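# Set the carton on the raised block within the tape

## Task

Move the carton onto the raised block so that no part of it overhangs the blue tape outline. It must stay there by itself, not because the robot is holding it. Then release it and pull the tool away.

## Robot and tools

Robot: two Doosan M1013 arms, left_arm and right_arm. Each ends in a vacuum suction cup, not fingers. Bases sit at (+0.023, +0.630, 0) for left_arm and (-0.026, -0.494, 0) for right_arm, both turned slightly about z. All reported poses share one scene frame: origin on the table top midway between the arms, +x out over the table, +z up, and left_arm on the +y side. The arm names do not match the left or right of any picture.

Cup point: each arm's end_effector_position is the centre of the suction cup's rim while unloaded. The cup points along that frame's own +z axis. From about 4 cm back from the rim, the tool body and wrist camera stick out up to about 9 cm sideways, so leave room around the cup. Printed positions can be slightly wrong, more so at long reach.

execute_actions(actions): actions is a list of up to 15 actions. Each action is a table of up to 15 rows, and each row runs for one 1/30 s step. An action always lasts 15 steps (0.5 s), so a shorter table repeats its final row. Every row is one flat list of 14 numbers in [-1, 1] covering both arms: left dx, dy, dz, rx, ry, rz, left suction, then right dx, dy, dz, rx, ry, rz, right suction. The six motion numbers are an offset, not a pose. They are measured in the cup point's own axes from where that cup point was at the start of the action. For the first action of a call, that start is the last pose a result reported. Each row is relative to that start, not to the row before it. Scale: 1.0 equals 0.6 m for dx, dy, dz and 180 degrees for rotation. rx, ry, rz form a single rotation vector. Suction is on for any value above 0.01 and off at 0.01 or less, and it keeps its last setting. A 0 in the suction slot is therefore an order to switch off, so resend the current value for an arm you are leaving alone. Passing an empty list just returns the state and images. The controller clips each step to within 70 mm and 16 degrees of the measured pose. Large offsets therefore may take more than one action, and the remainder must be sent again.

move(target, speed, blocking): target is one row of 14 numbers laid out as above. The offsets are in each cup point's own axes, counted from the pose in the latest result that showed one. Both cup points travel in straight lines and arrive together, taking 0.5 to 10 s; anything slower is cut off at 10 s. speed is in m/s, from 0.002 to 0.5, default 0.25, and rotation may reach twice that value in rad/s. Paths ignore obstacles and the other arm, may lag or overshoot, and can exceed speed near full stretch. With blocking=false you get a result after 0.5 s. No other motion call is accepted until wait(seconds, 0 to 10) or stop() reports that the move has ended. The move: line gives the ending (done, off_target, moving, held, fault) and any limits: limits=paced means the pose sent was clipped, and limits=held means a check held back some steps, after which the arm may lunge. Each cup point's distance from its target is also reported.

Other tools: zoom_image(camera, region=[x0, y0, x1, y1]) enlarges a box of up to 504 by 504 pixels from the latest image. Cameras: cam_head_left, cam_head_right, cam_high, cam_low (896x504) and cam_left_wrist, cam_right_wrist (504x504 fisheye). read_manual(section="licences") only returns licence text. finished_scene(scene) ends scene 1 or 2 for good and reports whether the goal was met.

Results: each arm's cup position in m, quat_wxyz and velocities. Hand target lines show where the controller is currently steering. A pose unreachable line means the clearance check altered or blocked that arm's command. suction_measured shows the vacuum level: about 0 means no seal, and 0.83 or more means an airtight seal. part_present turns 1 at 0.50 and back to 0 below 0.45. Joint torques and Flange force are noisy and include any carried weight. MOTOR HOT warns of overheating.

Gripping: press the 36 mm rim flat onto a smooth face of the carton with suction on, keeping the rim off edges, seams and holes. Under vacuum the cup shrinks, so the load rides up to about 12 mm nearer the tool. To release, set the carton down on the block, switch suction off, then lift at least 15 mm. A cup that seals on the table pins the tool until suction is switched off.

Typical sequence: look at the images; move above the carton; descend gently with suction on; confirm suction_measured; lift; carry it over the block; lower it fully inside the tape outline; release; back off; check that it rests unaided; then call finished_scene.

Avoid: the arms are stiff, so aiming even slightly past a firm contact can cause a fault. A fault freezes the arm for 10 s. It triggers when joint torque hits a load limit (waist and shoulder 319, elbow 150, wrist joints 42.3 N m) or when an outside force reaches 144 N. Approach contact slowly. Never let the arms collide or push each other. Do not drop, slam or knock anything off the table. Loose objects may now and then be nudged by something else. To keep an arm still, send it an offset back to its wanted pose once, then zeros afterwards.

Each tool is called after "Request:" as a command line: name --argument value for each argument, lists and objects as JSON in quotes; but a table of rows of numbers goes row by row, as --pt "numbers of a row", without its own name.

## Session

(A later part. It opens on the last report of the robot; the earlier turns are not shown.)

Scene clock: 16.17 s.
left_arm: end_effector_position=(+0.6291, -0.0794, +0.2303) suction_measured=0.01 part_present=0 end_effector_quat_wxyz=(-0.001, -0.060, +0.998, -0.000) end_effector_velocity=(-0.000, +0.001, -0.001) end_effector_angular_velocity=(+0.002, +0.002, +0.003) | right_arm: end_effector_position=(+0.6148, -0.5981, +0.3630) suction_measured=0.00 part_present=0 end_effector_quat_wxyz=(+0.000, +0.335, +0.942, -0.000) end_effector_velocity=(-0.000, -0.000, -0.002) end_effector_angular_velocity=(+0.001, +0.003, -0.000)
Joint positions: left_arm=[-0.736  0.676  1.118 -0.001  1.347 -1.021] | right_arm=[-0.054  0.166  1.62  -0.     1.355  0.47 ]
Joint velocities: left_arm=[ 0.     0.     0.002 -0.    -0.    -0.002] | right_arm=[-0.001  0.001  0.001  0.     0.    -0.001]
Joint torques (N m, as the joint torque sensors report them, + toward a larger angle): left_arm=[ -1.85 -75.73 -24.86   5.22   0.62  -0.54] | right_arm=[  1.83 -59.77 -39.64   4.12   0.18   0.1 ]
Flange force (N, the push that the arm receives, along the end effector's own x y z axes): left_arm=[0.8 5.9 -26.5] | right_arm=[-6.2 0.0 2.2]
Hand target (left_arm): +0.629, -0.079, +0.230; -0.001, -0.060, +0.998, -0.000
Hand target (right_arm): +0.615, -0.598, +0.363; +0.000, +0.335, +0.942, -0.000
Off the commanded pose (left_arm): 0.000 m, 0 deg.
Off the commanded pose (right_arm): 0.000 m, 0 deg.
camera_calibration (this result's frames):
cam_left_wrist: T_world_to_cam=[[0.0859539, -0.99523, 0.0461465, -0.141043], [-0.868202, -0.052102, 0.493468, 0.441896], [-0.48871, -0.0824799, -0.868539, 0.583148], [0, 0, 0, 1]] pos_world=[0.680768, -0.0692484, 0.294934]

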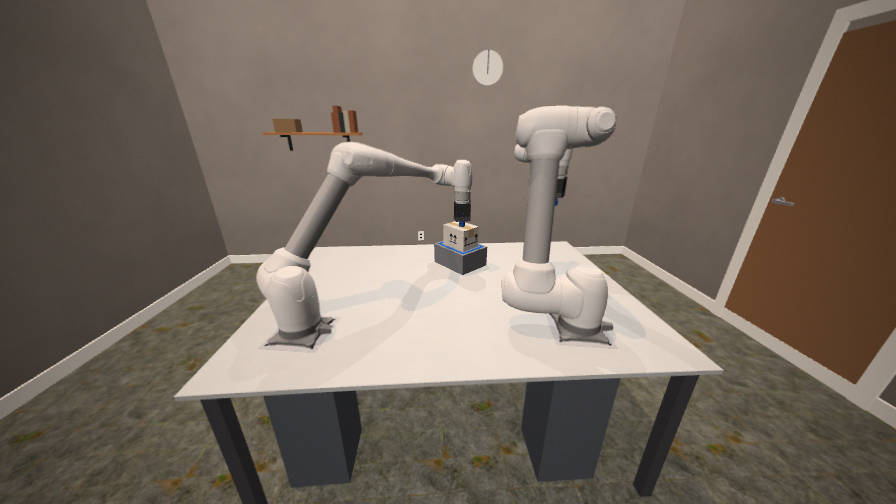

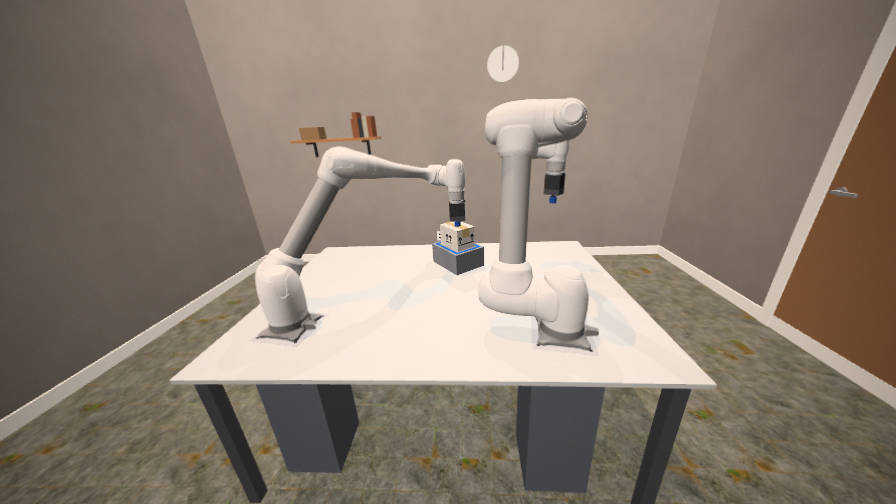

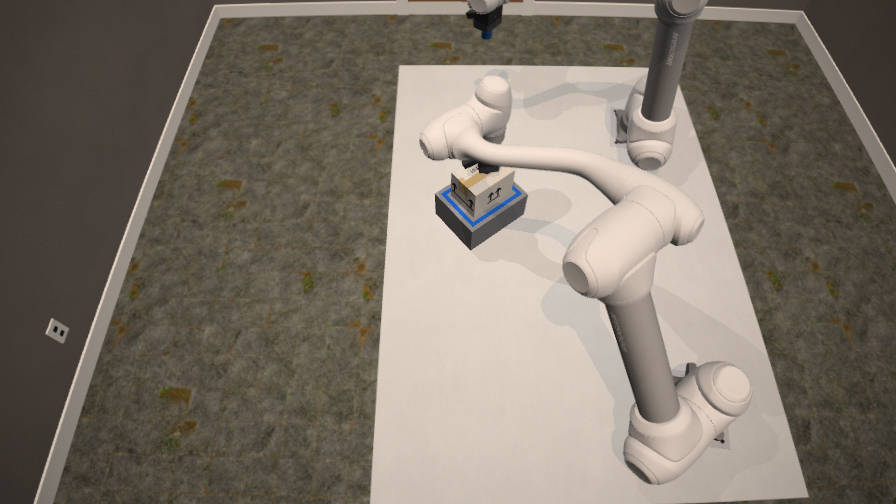

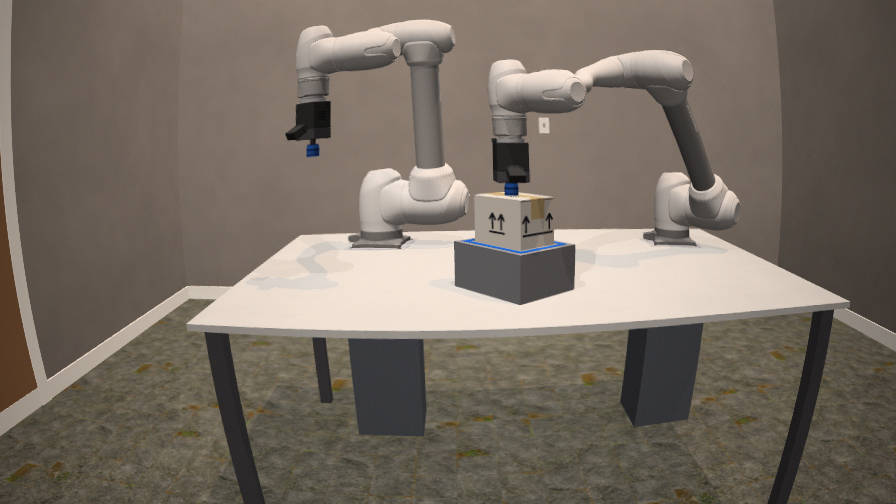

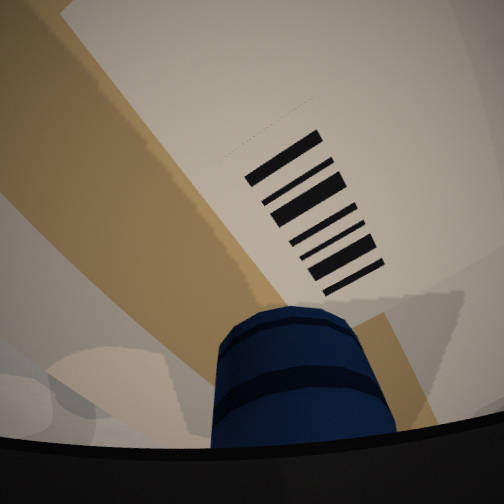

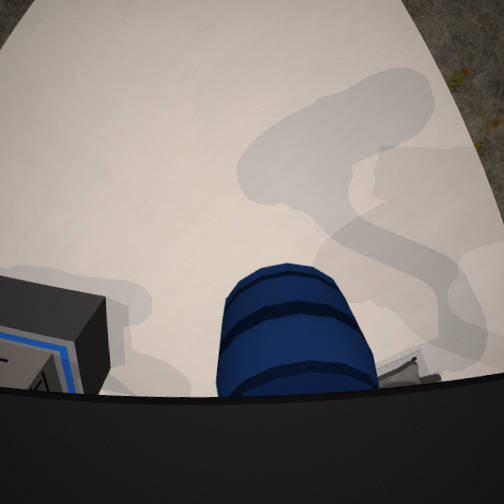

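Request:
move --target '[0,0,-0.25,0,0,0,0,0,0,0,0,0,0,0]'

Request:
finished_scene --scene 1

Scene clock: 19.43 s.
left_arm: end_effector_position=(+0.6290, -0.0793, +0.3802) suction_measured=0.01 part_present=0 end_effector_quat_wxyz=(-0.001, -0.060, +0.998, -0.000) end_effector_velocity=(-0.000, -0.000, +0.000) end_effector_angular_velocity=(+0.000, +0.002, +0.000) | right_arm: end_effector_position=(+0.6148, -0.5981, +0.3630) suction_measured=0.00 part_present=0 end_effector_quat_wxyz=(+0.000, +0.335, +0.942, -0.000) end_effector_velocity=(+0.000, +0.000, +0.000) end_effector_angular_velocity=(-0.000, -0.000, +0.002)
Joint positions: left_arm=[-0.736  0.648  0.896 -0.001  1.598 -1.021] | right_arm=[-0.054  0.166  1.62  -0.     1.355  0.47 ]
Joint velocities: left_arm=[ 0.     0.001 -0.003 -0.002  0.003  0.   ] | right_arm=[ 0.     0.001 -0.001 -0.     0.    -0.002]
Joint torques (N m, as the joint torque sensors report them, + toward a larger angle): left_arm=[ -4.03 -94.37 -36.86   4.8    0.35   0.16] | right_arm=[  0.22 -60.12 -39.04   4.15   0.3    0.09]
Flange force (N, the push that the arm receives, along the end effector's own x y z axes): left_arm=[-1.3 5.7 -5.2] | right_arm=[-6.3 2.9 1.0]
Hand target (left_arm): +0.629, -0.079, +0.380; -0.001, -0.060, +0.998, -0.000
Hand target (right_arm): +0.615, -0.598, +0.363; +0.000, +0.335, +0.942, -0.000
Off the commanded pose (left_arm): 0.000 m, 0 deg.
Off the commanded pose (right_arm): 0.000 m, 0 deg.
move: done
camera_calibration (this result's frames):
cam_left_wrist: T_world_to_cam=[[0.0856103, -0.995259, 0.0461604, -0.147674], [-0.868244, -0.0517995, 0.493426, 0.367946], [-0.488696, -0.0823209, -0.868562, 0.713351], [0, 0, 0, 1]] pos_world=[0.680721, -0.0691904, 0.444852]
cam_right_wrist: T_world_to_cam=[[-0.637644, -0.769483, 0.0361383, -0.075049], [-0.677594, 0.582578, 0.448854, 0.618401], [-0.366439, 0.261722, -0.892874, 0.792394], [0, 0, 0, 1]] pos_world=[0.661534, -0.625403, 0.432648]

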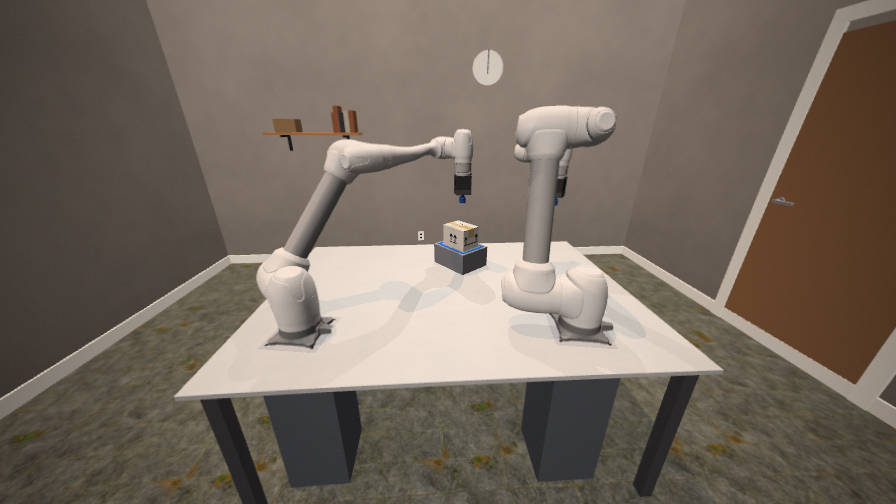

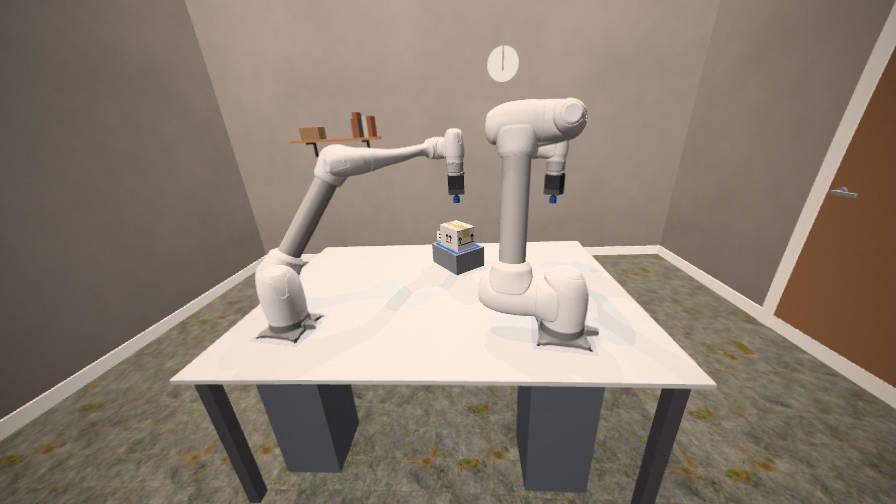

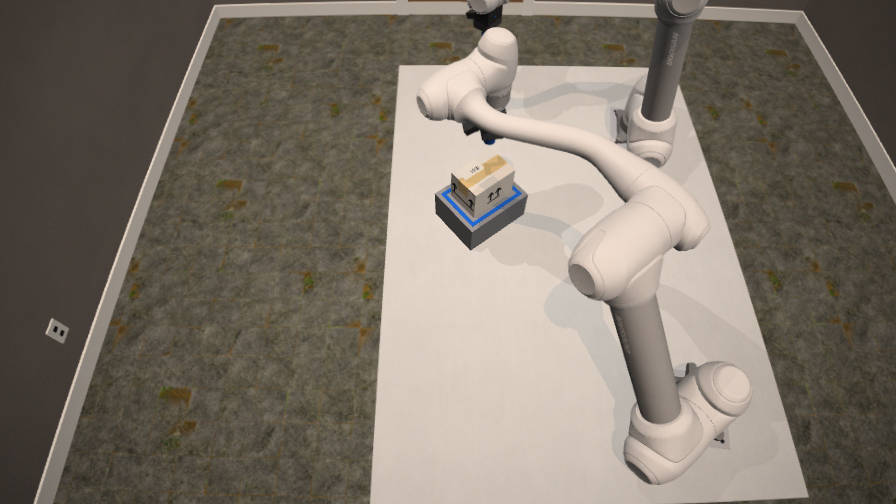

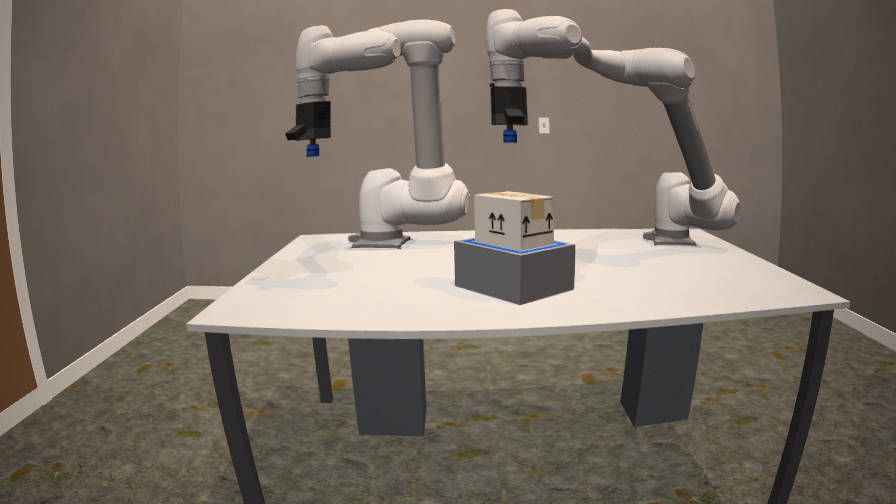

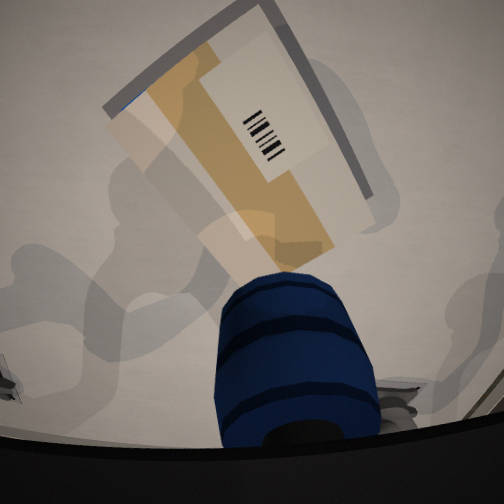

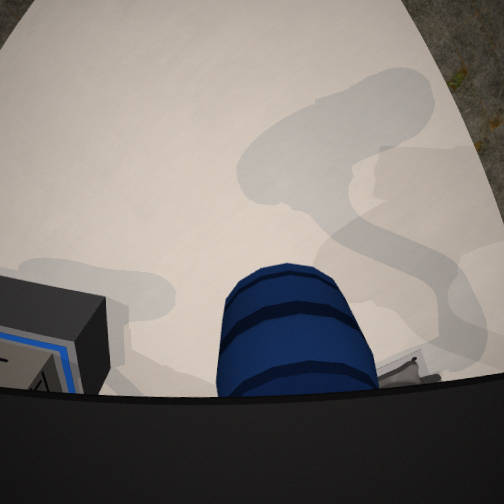

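The scene is finished: the task was done.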